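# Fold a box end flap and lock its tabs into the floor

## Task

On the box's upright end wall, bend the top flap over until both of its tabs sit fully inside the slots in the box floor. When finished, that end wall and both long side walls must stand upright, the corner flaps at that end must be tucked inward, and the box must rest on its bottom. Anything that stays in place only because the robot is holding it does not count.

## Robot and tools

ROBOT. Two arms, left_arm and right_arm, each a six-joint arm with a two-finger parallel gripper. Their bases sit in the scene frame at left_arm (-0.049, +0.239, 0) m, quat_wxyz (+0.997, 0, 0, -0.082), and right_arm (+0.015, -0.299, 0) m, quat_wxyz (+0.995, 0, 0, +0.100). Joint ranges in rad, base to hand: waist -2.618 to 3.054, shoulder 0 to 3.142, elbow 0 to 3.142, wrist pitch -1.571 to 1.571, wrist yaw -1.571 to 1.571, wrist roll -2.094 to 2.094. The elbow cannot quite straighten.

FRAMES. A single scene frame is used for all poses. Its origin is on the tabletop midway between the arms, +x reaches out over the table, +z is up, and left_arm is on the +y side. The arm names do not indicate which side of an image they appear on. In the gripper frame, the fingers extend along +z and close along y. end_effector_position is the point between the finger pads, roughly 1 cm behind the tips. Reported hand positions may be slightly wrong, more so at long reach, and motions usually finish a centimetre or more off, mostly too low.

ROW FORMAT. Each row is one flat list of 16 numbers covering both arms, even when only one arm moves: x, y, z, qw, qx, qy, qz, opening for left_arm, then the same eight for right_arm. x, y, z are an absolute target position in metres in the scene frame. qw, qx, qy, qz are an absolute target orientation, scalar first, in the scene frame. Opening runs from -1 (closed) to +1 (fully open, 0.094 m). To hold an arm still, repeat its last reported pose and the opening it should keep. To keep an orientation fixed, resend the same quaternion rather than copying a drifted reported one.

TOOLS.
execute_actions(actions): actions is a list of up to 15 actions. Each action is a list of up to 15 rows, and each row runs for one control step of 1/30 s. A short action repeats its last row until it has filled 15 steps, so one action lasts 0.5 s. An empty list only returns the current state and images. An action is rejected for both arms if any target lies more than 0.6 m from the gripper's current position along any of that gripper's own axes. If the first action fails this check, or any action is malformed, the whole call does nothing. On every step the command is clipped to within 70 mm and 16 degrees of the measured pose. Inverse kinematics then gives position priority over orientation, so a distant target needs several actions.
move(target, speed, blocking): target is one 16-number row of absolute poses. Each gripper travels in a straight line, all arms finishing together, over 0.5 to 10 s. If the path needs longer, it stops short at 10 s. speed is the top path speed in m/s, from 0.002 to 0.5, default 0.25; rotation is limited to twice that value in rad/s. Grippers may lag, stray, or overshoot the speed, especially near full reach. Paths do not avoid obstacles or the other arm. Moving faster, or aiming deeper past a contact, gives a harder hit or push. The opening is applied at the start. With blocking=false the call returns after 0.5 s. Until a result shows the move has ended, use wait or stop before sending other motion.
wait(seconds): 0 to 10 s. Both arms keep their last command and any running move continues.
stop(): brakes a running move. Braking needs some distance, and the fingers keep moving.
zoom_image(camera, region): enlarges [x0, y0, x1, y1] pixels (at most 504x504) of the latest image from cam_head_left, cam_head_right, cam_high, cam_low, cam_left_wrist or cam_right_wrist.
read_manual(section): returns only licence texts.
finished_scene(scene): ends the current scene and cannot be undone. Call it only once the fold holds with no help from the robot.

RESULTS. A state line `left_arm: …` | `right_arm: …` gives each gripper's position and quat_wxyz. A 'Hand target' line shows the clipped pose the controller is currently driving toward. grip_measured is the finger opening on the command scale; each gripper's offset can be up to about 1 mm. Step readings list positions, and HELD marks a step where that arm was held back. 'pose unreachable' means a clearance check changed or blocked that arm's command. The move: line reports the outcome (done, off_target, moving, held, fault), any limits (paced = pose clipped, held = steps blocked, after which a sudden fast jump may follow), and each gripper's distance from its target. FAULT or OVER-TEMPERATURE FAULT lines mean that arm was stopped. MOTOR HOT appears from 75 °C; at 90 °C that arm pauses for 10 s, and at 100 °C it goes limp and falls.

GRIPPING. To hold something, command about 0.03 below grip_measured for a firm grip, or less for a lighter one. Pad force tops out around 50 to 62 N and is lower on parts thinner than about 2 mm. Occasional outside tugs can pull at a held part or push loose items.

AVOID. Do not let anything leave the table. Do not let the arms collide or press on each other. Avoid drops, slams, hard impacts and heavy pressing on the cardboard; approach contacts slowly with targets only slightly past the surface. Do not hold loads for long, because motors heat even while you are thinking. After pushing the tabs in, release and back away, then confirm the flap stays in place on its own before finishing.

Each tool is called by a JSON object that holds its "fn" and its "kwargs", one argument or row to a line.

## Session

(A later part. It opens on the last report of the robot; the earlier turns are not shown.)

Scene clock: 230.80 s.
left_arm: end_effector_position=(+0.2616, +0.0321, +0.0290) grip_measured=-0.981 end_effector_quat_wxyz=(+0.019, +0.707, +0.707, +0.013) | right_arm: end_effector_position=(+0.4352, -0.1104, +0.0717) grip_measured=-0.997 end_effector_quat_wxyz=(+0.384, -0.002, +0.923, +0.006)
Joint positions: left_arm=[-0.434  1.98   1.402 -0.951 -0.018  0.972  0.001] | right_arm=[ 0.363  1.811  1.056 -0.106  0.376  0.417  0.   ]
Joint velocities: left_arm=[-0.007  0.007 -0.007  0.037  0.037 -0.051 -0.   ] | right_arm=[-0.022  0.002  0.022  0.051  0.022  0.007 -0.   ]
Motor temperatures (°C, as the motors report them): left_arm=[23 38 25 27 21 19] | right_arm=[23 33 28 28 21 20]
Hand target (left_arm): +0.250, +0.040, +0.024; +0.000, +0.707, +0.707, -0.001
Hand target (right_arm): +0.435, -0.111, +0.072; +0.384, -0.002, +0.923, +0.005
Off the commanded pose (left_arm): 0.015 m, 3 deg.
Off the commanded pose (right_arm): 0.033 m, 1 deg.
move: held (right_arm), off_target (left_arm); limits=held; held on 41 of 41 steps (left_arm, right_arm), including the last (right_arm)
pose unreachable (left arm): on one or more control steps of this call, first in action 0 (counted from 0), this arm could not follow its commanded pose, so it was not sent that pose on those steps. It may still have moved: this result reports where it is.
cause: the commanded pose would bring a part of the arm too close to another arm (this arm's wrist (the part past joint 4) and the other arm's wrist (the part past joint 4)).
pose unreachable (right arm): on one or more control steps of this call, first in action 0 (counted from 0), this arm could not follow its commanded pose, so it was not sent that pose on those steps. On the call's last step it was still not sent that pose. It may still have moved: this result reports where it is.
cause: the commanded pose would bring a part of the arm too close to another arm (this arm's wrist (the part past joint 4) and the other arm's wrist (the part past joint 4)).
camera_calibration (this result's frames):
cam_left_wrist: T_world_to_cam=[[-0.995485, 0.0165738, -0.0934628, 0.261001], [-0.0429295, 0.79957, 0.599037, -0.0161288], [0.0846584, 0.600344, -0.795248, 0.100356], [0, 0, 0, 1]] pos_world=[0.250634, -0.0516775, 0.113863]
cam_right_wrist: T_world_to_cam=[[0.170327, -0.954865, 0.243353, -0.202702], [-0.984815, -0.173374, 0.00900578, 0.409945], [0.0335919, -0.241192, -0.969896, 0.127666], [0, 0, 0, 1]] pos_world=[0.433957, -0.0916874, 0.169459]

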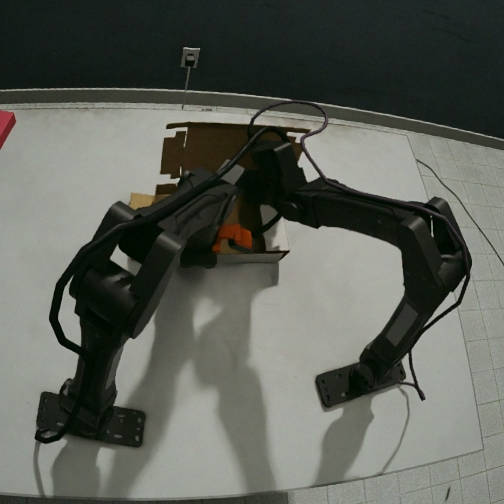

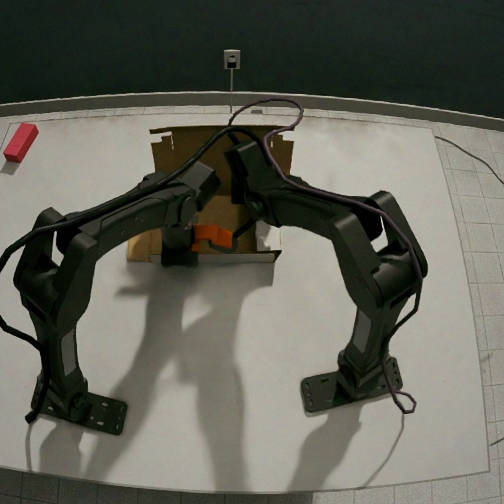

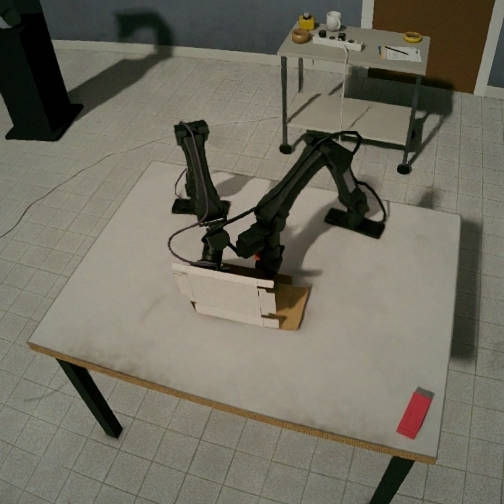

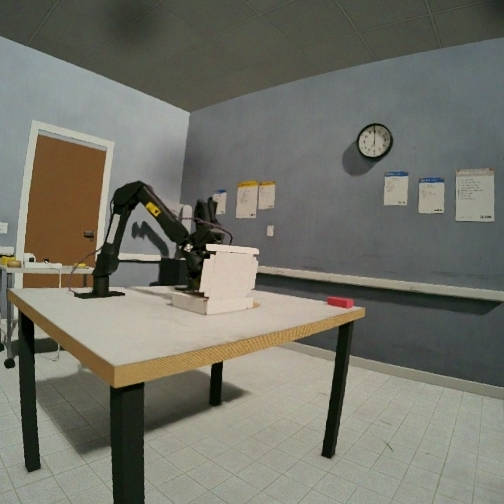

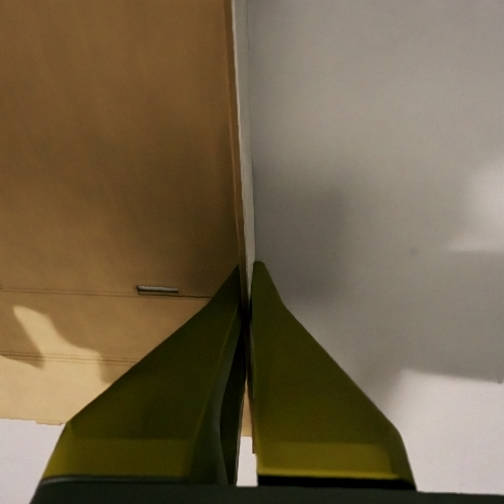

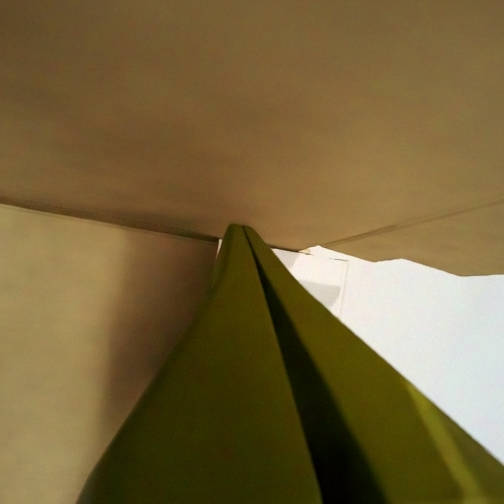

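{"fn": "move", "kwargs": {
  "target": [0.255,0.035,0.024,0,0.707,0.707,0,-1,0.405,-0.12,0.08,0.377,-0.161,0.91,0.067,-1],
  "speed": 0.08
}}

{"fn": "move", "kwargs": {
  "target": [0.255,0.035,0.024,0,0.707,0.707,0,-1,0.412,-0.088,0.062,0.377,-0.161,0.91,0.067,-1],
  "speed": 0.04
}}

Scene clock: 236.43 s.
left_arm: end_effector_position=(+0.2620, +0.0320, +0.0290) grip_measured=-0.981 end_effector_quat_wxyz=(+0.020, +0.707, +0.707, +0.013) | right_arm: end_effector_position=(+0.4037, -0.1178, +0.0728) grip_measured=-0.997 end_effector_quat_wxyz=(+0.365, -0.161, +0.915, +0.062)
Joint positions: left_arm=[-0.434  1.98   1.402 -0.949 -0.019  0.972  0.001] | right_arm=[ 0.271  1.654  0.881 -0.044  0.087  0.088  0.   ]
Joint velocities: left_arm=[ 0.007 -0.002 -0.022 -0.022 -0.037 -0.037 -0.   ] | right_arm=[ 0.002 -0.012 -0.002  0.051 -0.022 -0.022 -0.   ]
Motor temperatures (°C, as the motors report them): left_arm=[23 38 25 27 21 19] | right_arm=[23 33 28 29 21 20]
Hand target (left_arm): +0.255, +0.035, +0.024; +0.001, +0.707, +0.707, -0.000
Hand target (right_arm): +0.405, -0.119, +0.081; +0.376, -0.161, +0.910, +0.067
Off the commanded pose (left_arm): 0.009 m, 3 deg.
Off the commanded pose (right_arm): 0.008 m, 2 deg.
move: off_target (left_arm)
camera_calibration (this result's frames):
cam_left_wrist: T_world_to_cam=[[-0.995326, 0.0165196, -0.0951491, 0.261401], [-0.043968, 0.799706, 0.59878, -0.0157673], [0.0859829, 0.600165, -0.795242, 0.100057], [0, 0, 0, 1]] pos_world=[0.250883, -0.0517594, 0.113882]
cam_right_wrist: T_world_to_cam=[[0.4833, -0.839029, 0.249903, -0.317854], [-0.870981, -0.489644, 0.040494, 0.292176], [0.0883879, -0.237232, -0.967424, 0.106156], [0, 0, 0, 1]] pos_world=[0.398716, -0.098443, 0.1703]

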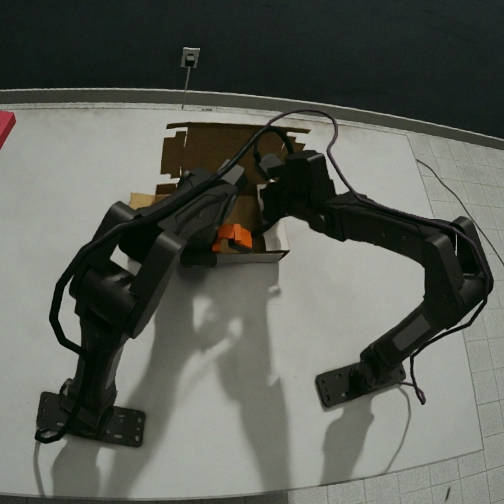

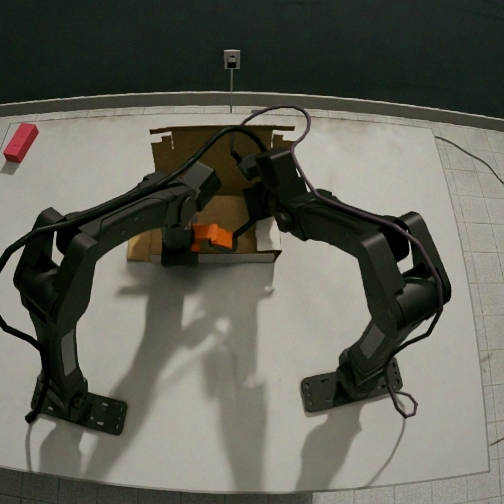

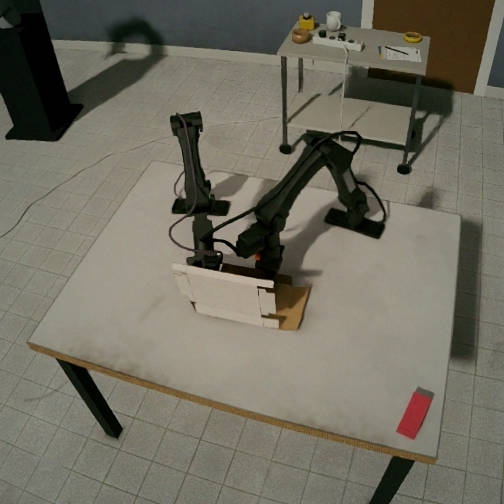

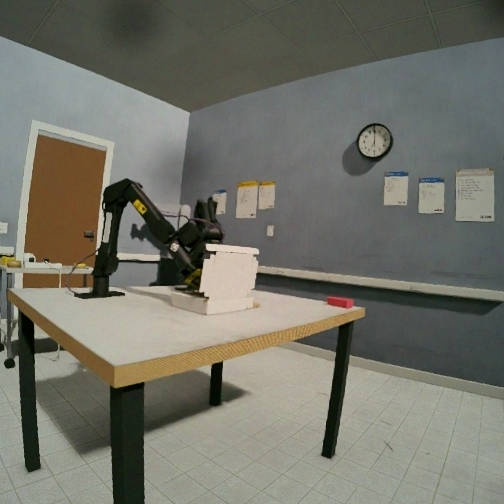

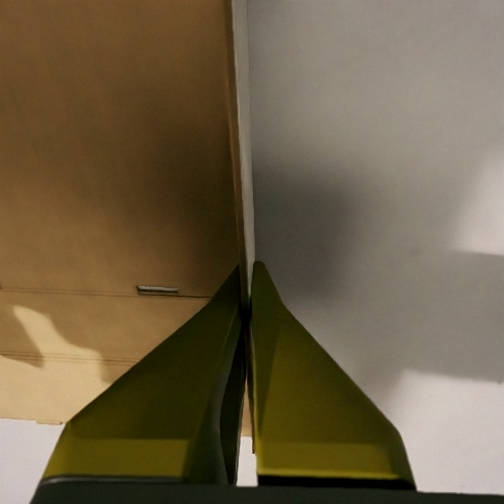

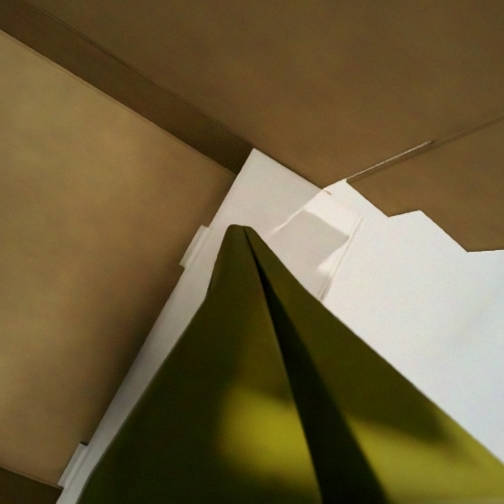

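Scene clock: 237.70 s.
left_arm: end_effector_position=(+0.2620, +0.0320, +0.0290) grip_measured=-0.981 end_effector_quat_wxyz=(+0.020, +0.707, +0.707, +0.013) | right_arm: end_effector_position=(+0.4046, -0.0945, +0.0550) grip_measured=-0.997 end_effector_quat_wxyz=(+0.364, -0.165, +0.914, +0.064)
Joint positions: left_arm=[-0.434  1.98   1.402 -0.949 -0.019  0.972  0.001] | right_arm=[0.332 1.736 0.893 0.023 0.123 0.125 0.   ]
Joint velocities: left_arm=[-0.002  0.007  0.007 -0.066 -0.007  0.022  0.001] | right_arm=[ 0.007  0.027  0.002  0.095 -0.051 -0.037  0.   ]
Motor temperatures (°C, as the motors report them): left_arm=[23 38 25 27 21 19] | right_arm=[23 33 28 29 21 20]
Hand target (left_arm): +0.255, +0.035, +0.024; +0.001, +0.707, +0.707, -0.000
Hand target (right_arm): +0.412, -0.088, +0.062; +0.377, -0.161, +0.910, +0.067
Off the commanded pose (left_arm): 0.009 m, 3 deg.
Off the commanded pose (right_arm): 0.012 m, 2 deg.
move: off_target (left_arm, right_arm)
camera_calibration (this result's frames):
cam_left_wrist: T_world_to_cam=[[-0.995326, 0.0165196, -0.0951491, 0.261401], [-0.043968, 0.799706, 0.59878, -0.0157673], [0.0859829, 0.600165, -0.795242, 0.100057], [0, 0, 0, 1]] pos_world=[0.250883, -0.0517594, 0.113882]
cam_right_wrist: T_world_to_cam=[[0.490721, -0.834479, 0.250675, -0.296946], [-0.866555, -0.497444, 0.0404126, 0.30256], [0.0909734, -0.237055, -0.967227, 0.0933631], [0, 0, 0, 1]] pos_world=[0.399409, -0.0751564, 0.152513]

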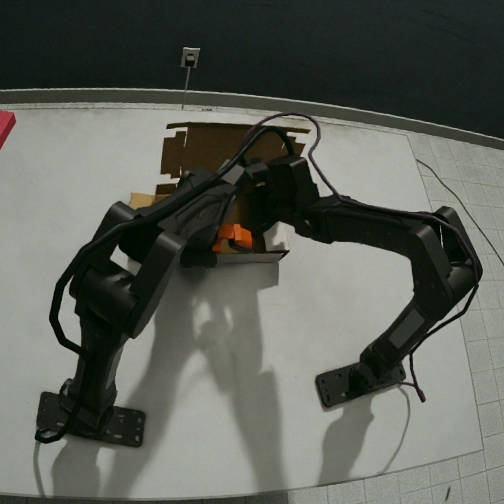

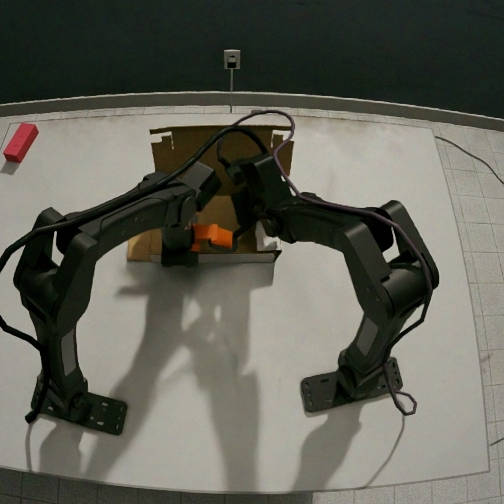

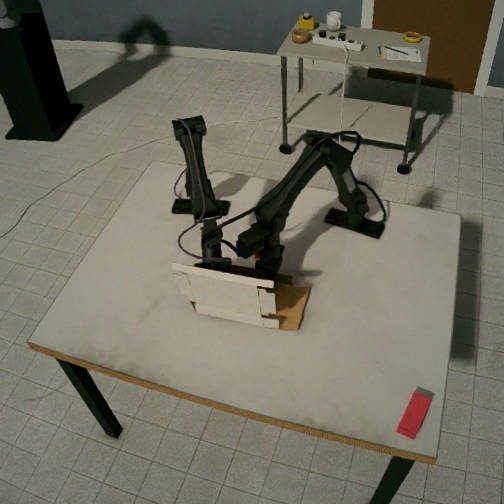

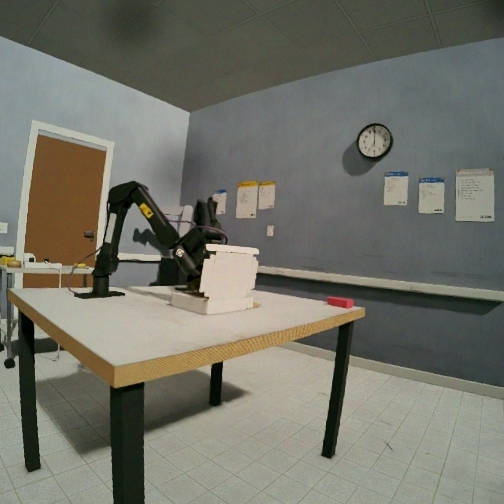

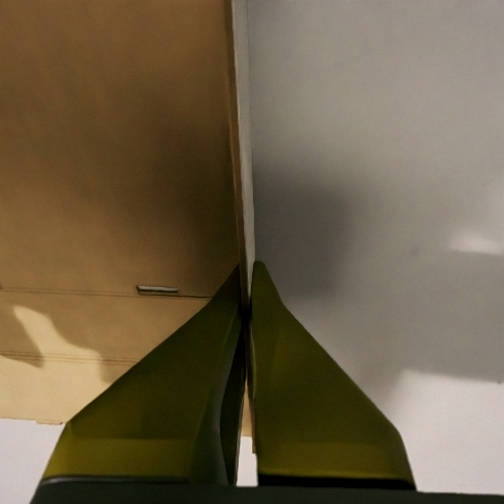

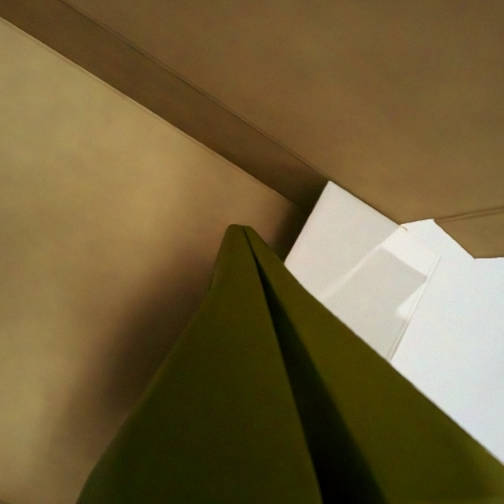

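{"fn": "move", "kwargs": {
  "target": [0.245,0.035,0.024,0,0.707,0.707,0,-1,0.448,-0.092,0.052,0.377,-0.161,0.91,0.067,-1],
  "speed": 0.02
}}

Scene clock: 241.33 s.
left_arm: end_effector_position=(+0.2634, +0.0314, +0.0291) grip_measured=-0.981 end_effector_quat_wxyz=(+0.023, +0.702, +0.712, +0.015) | right_arm: end_effector_position=(+0.4360, -0.0930, +0.0451) grip_measured=-0.997 end_effector_quat_wxyz=(+0.363, -0.165, +0.915, +0.066)
Joint positions: left_arm=[-0.434  1.98   1.402 -0.943 -0.021  0.959  0.001] | right_arm=[0.287 1.853 0.996 0.039 0.088 0.095 0.   ]
Joint velocities: left_arm=[-0.002  0.022  0.002 -0.037  0.007  0.037 -0.   ] | right_arm=[-0.012 -0.007  0.002  0.022  0.066 -0.066 -0.001]
Motor temperatures (°C, as the motors report them): left_arm=[23 38 25 27 21 19] | right_arm=[23 33 28 29 21 20]
Hand target (left_arm): +0.246, +0.035, +0.024; -0.000, +0.707, +0.708, -0.000
Hand target (right_arm): +0.448, -0.093, +0.052; +0.377, -0.161, +0.910, +0.067
Off the commanded pose (left_arm): 0.019 m, 3 deg.
Off the commanded pose (right_arm): 0.014 m, 2 deg.
move: off_target (left_arm, right_arm)
camera_calibration (this result's frames):
cam_left_wrist: T_world_to_cam=[[-0.994889, 0.00328152, -0.100922, 0.263286], [-0.0578406, 0.80073, 0.596227, -0.0115516], [0.0827681, 0.599017, -0.796447, 0.101291], [0, 0, 0, 1]] pos_world=[0.252889, -0.052289, 0.114131]
cam_right_wrist: T_world_to_cam=[[0.49217, -0.835043, 0.245911, -0.309118], [-0.866025, -0.4983, 0.041194, 0.330565], [0.0881386, -0.233239, -0.968417, 0.0829589], [0, 0, 0, 1]] pos_world=[0.431105, -0.0740565, 0.142737]

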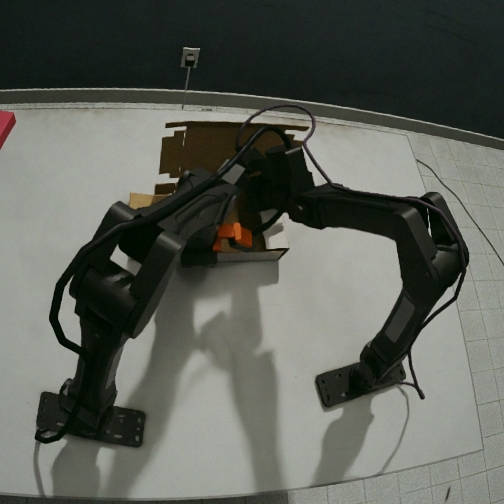

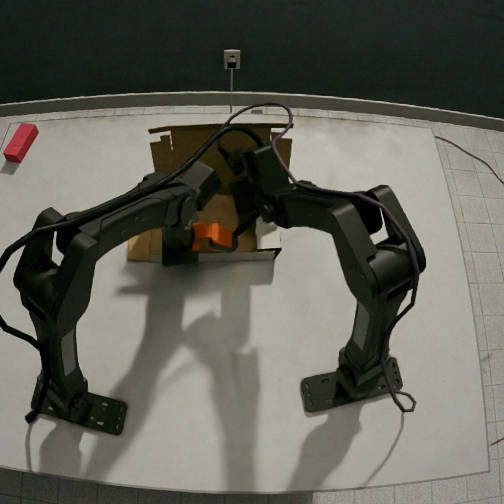

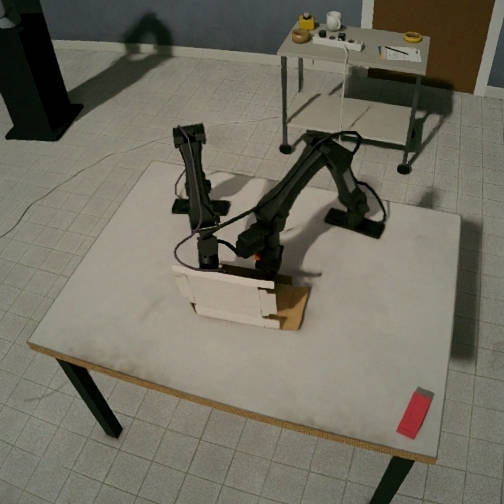

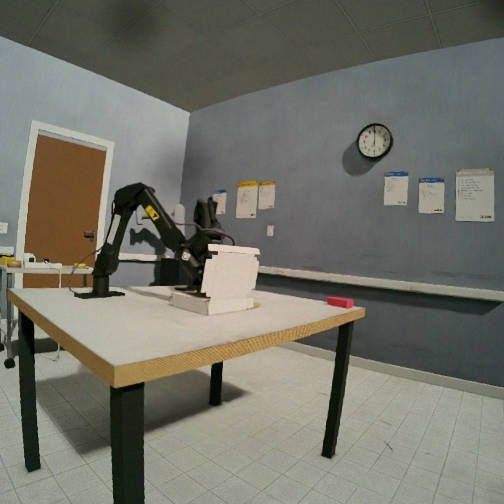

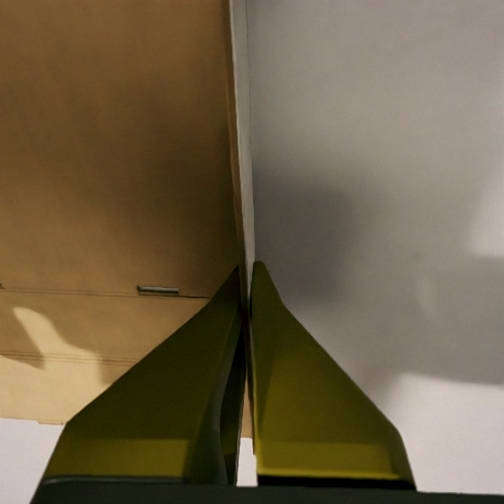

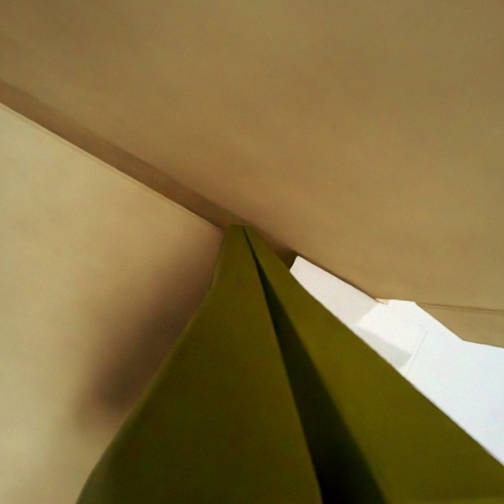

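{"fn": "move", "kwargs": {
  "target": [0.235,0.035,0.022,0,0.707,0.707,0,-1,0.465,-0.102,0.054,0.377,-0.161,0.91,0.067,-1],
  "speed": 0.015
}}

Scene clock: 245.20 s.
left_arm: end_effector_position=(+0.2678, +0.0305, +0.0280) grip_measured=-0.981 end_effector_quat_wxyz=(+0.044, +0.694, +0.718, +0.027) | right_arm: end_effector_position=(+0.4461, -0.0902, +0.0466) grip_measured=-0.997 end_effector_quat_wxyz=(+0.358, -0.176, +0.913, +0.087)
Joint positions: left_arm=[-0.438  1.957  1.361 -0.879 -0.039  0.936  0.001] | right_arm=[0.256 1.881 1.042 0.023 0.018 0.067 0.   ]
Joint velocities: left_arm=[ 0.012  0.002  0.012  0.022 -0.022 -0.007  0.   ] | right_arm=[ 0.007  0.002 -0.017 -0.022 -0.022  0.037  0.   ]
Motor temperatures (°C, as the motors report them): left_arm=[23 38 25 27 21 19] | right_arm=[23 33 28 29 21 20]
Hand target (left_arm): +0.237, +0.036, +0.023; +0.000, +0.706, +0.708, +0.000
Hand target (right_arm): +0.464, -0.103, +0.054; +0.377, -0.161, +0.910, +0.067
Off the commanded pose (left_arm): 0.034 m, 6 deg.
Off the commanded pose (right_arm): 0.023 m, 4 deg.
move: off_target (left_arm, right_arm)
camera_calibration (this result's frames):
cam_left_wrist: T_world_to_cam=[[-0.988858, -0.019195, -0.14762, 0.267933], [-0.102575, 0.806514, 0.582249, 0.00226018], [0.107881, 0.590903, -0.799497, 0.0941874], [0, 0, 0, 1]] pos_world=[0.255018, -0.0523355, 0.113539]
cam_right_wrist: T_world_to_cam=[[0.526899, -0.822359, 0.214718, -0.324995], [-0.845911, -0.531931, 0.0385215, 0.328704], [0.0825366, -0.201929, -0.975916, 0.0898285], [0, 0, 0, 1]] pos_world=[0.44188, -0.0742758, 0.144785]

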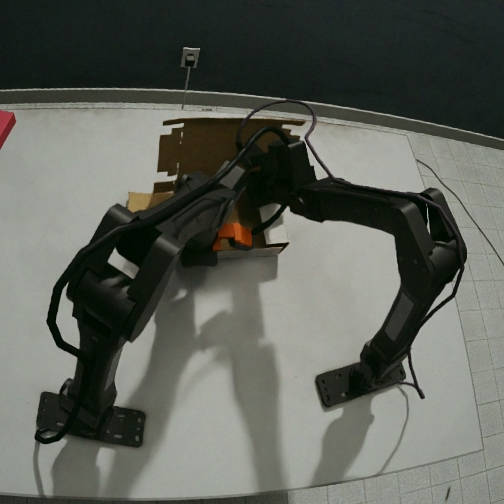

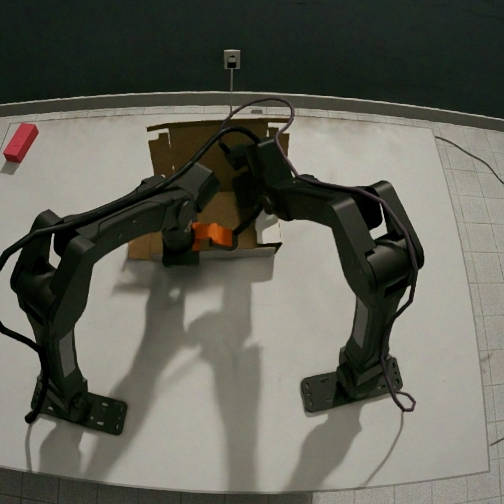

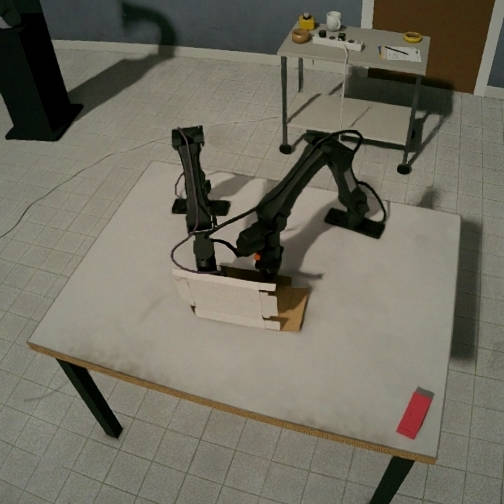

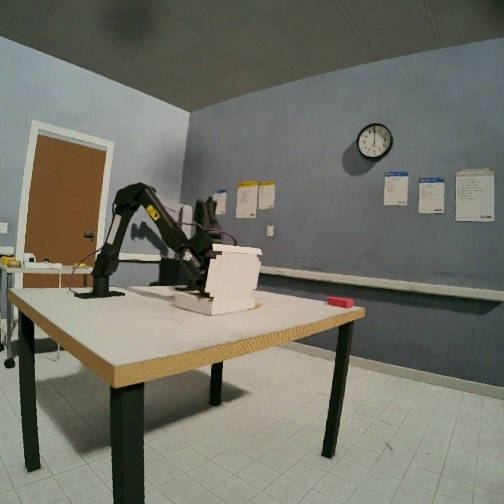

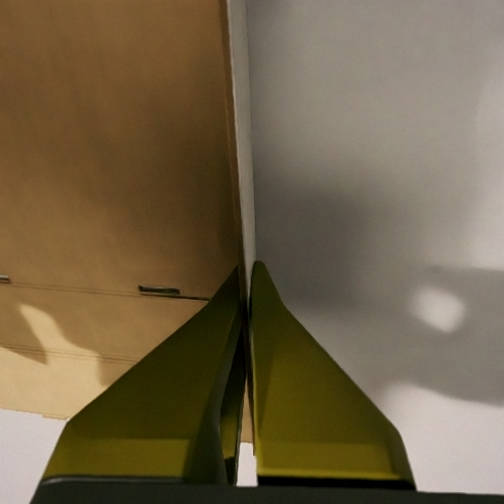

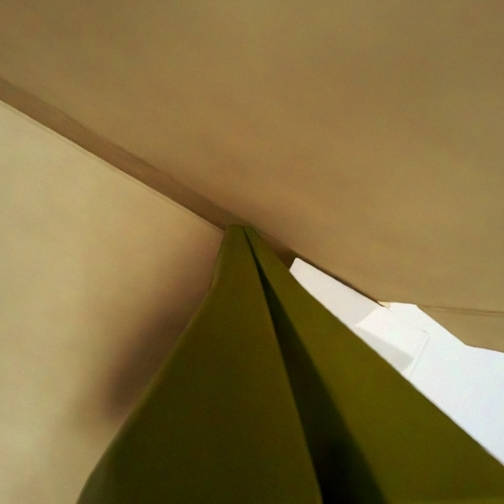

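{"fn": "move", "kwargs": {
  "target": [0.235,0.035,0.022,0,0.707,0.707,0,-1,0.462,-0.102,0.045,0.483,-0.224,0.837,0.129,-1],
  "speed": 0.05
}}

Scene clock: 250.37 s.
left_arm: end_effector_position=(+0.2694, +0.0316, +0.0282) grip_measured=-0.981 end_effector_quat_wxyz=(+0.045, +0.689, +0.723, +0.032) | right_arm: end_effector_position=(+0.4507, -0.0852, +0.0500) grip_measured=-0.998 end_effector_quat_wxyz=(+0.473, -0.242, +0.833, +0.156)
Joint positions: left_arm=[-0.438  1.957  1.361 -0.876 -0.049  0.923  0.001] | right_arm=[ 0.187  1.914  0.815  0.561 -0.185 -0.073  0.   ]
Joint velocities: left_arm=[-0.007 -0.012 -0.027  0.022  0.022 -0.051  0.001] | right_arm=[ 0.002  0.046  0.002  0.022 -0.007  0.007  0.   ]
Motor temperatures (°C, as the motors report them): left_arm=[23 38 25 26 21 19] | right_arm=[23 33 28 30 21 20]
Hand target (left_arm): +0.237, +0.036, +0.023; +0.001, +0.706, +0.708, -0.000
Hand target (right_arm): +0.461, -0.102, +0.045; +0.482, -0.225, +0.837, +0.130
Off the commanded pose (left_arm): 0.035 m, 7 deg.
Off the commanded pose (right_arm): 0.021 m, 4 deg.
move: off_target (left_arm, right_arm)
camera_calibration (this result's frames):
cam_left_wrist: T_world_to_cam=[[-0.987298, -0.0313455, -0.155754, 0.269805], [-0.117864, 0.801884, 0.585739, 0.00563052], [0.106536, 0.596656, -0.795394, 0.0935524], [0, 0, 0, 1]] pos_world=[0.257075, -0.0518765, 0.113136]
cam_right_wrist: T_world_to_cam=[[0.607836, -0.752319, 0.254069, -0.356512], [-0.712828, -0.657947, -0.242863, 0.278566], [0.349874, -0.0334867, -0.936198, -0.0143145], [0, 0, 0, 1]] pos_world=[0.420279, -0.0854083, 0.144831]

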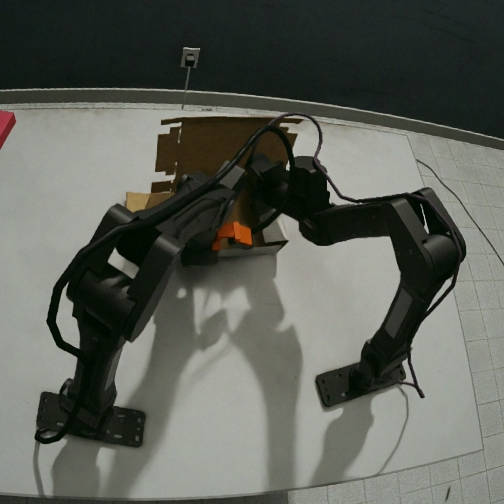

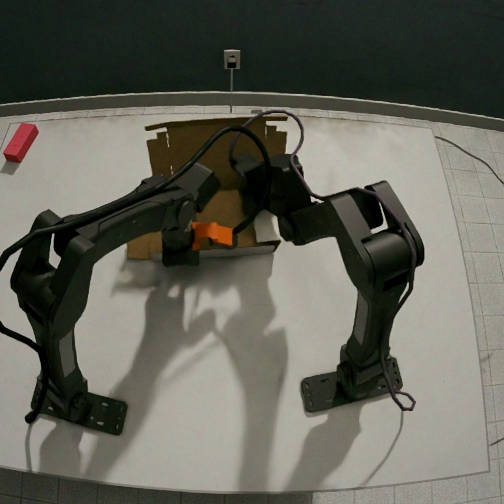

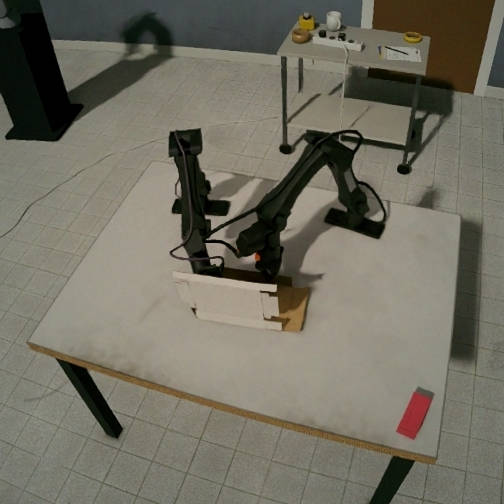

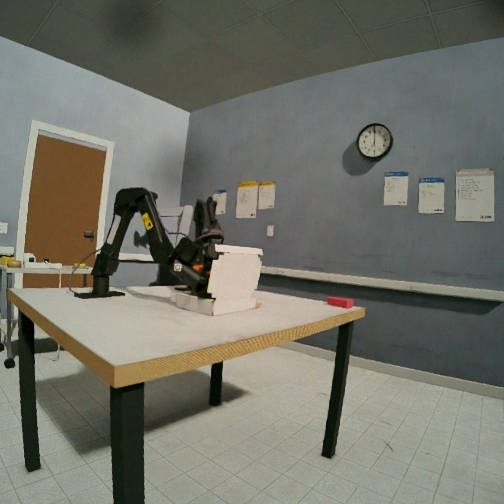

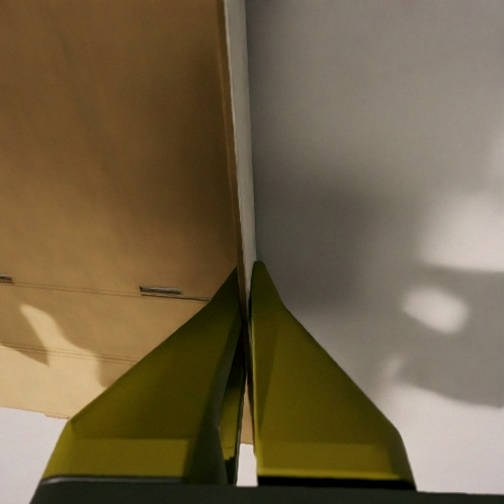

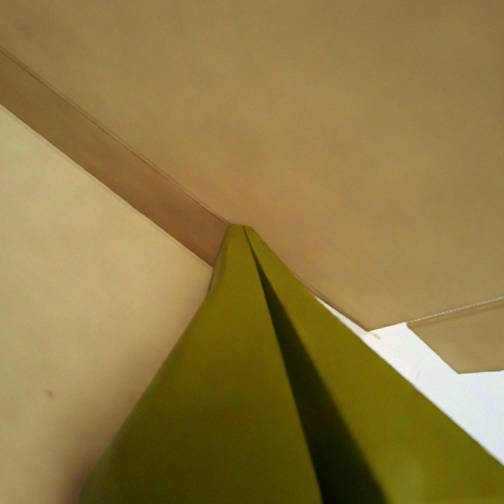

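{"fn": "move", "kwargs": {
  "target": [0.235,0.035,0.022,0,0.707,0.707,0,-1,0.462,-0.10,0.028,0.483,-0.224,0.837,0.129,-1],
  "speed": 0.015
}}

{"fn": "zoom_image", "kwargs": {
  "camera": "cam_head_right",
  "region": [200,150,340,290]
}}

Scene clock: 256.43 s.
left_arm: end_effector_position=(+0.2728, +0.0324, +0.0285) grip_measured=-0.981 end_effector_quat_wxyz=(+0.048, +0.682, +0.729, +0.039) | right_arm: end_effector_position=(+0.4581, -0.0808, +0.0518) grip_measured=-0.998 end_effector_quat_wxyz=(+0.500, -0.246, +0.815, +0.160)
Joint positions: left_arm=[-0.438  1.957  1.361 -0.867 -0.063  0.906  0.001] | right_arm=[ 0.187  1.958  0.809  0.673 -0.192 -0.081  0.   ]
Joint velocities: left_arm=[-0.002  0.002  0.002  0.007 -0.022 -0.037 -0.001] | right_arm=[ 0.012  0.002  0.002  0.022 -0.051 -0.037  0.001]
Motor temperatures (°C, as the motors report them): left_arm=[23 39 25 26 21 19] | right_arm=[23 33 28 31 21 20]
Hand target (left_arm): +0.237, +0.036, +0.023; +0.001, +0.705, +0.709, -0.000
Hand target (right_arm): +0.460, -0.101, +0.029; +0.483, -0.225, +0.836, +0.129
Off the commanded pose (left_arm): 0.038 m, 8 deg.
Off the commanded pose (right_arm): 0.031 m, 5 deg.
move: off_target (left_arm, right_arm)
camera_calibration (this result's frames):
cam_left_wrist: T_world_to_cam=[[-0.983987, -0.0492792, -0.171295, 0.273318], [-0.142104, 0.797008, 0.587014, 0.0119395], [0.107596, 0.601956, -0.791248, 0.0924757], [0, 0, 0, 1]] pos_world=[0.260688, -0.0517132, 0.112981]
cam_right_wrist: T_world_to_cam=[[0.599429, -0.751615, 0.275246, -0.355316], [-0.689425, -0.659523, -0.299536, 0.279149], [0.406667, -0.0102112, -0.913519, -0.0404047], [0, 0, 0, 1]] pos_world=[0.42187, -0.0833677, 0.144504]

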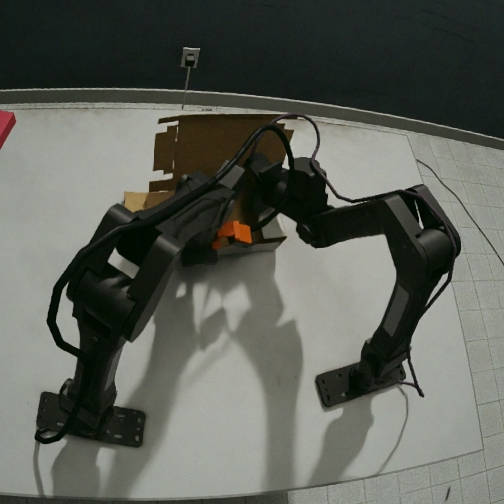

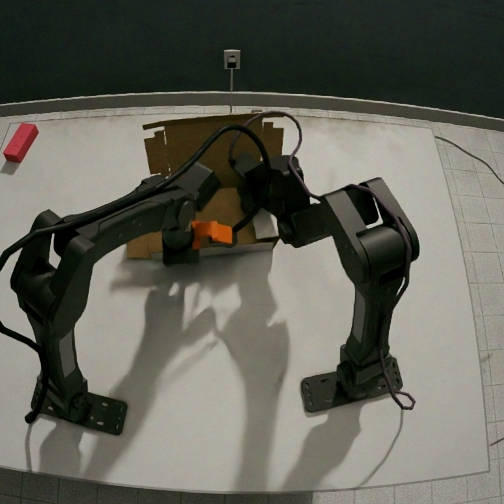

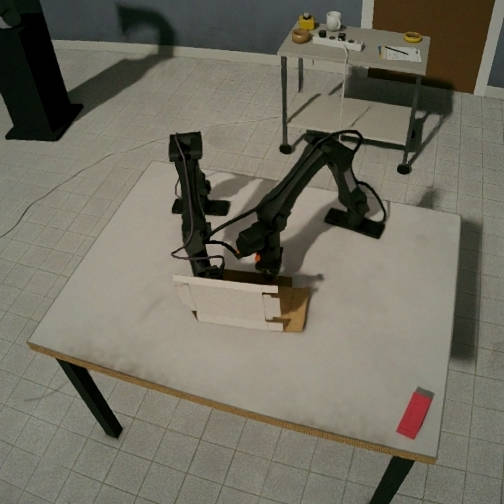

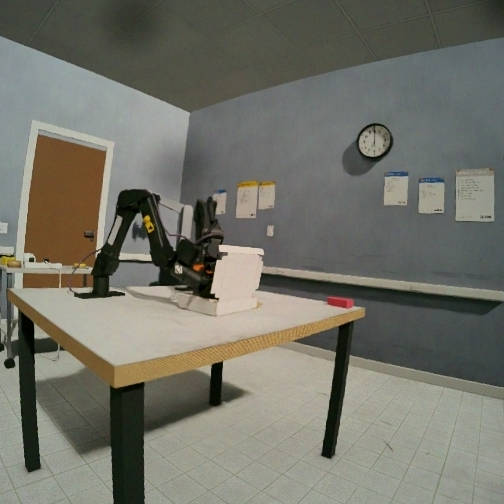

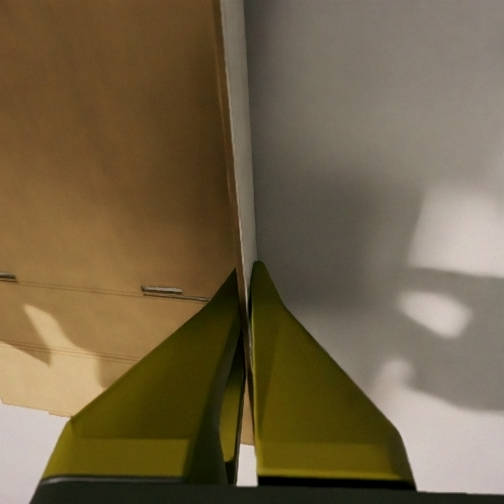

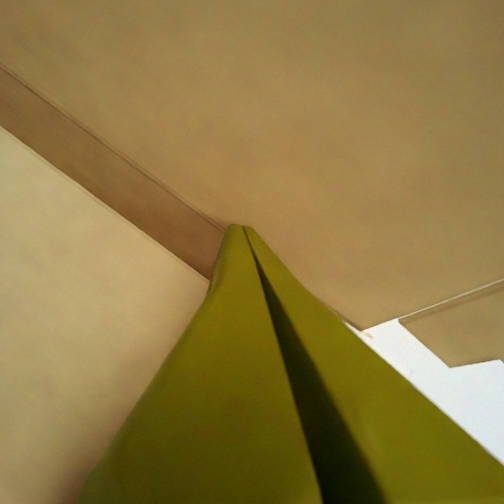

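Region (200, 150, 340, 290) of cam_head_right's 504x504 image, scaled by 3.600, with more detail than that image has.

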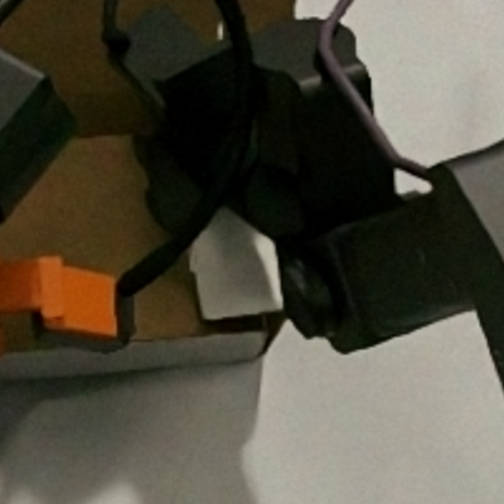

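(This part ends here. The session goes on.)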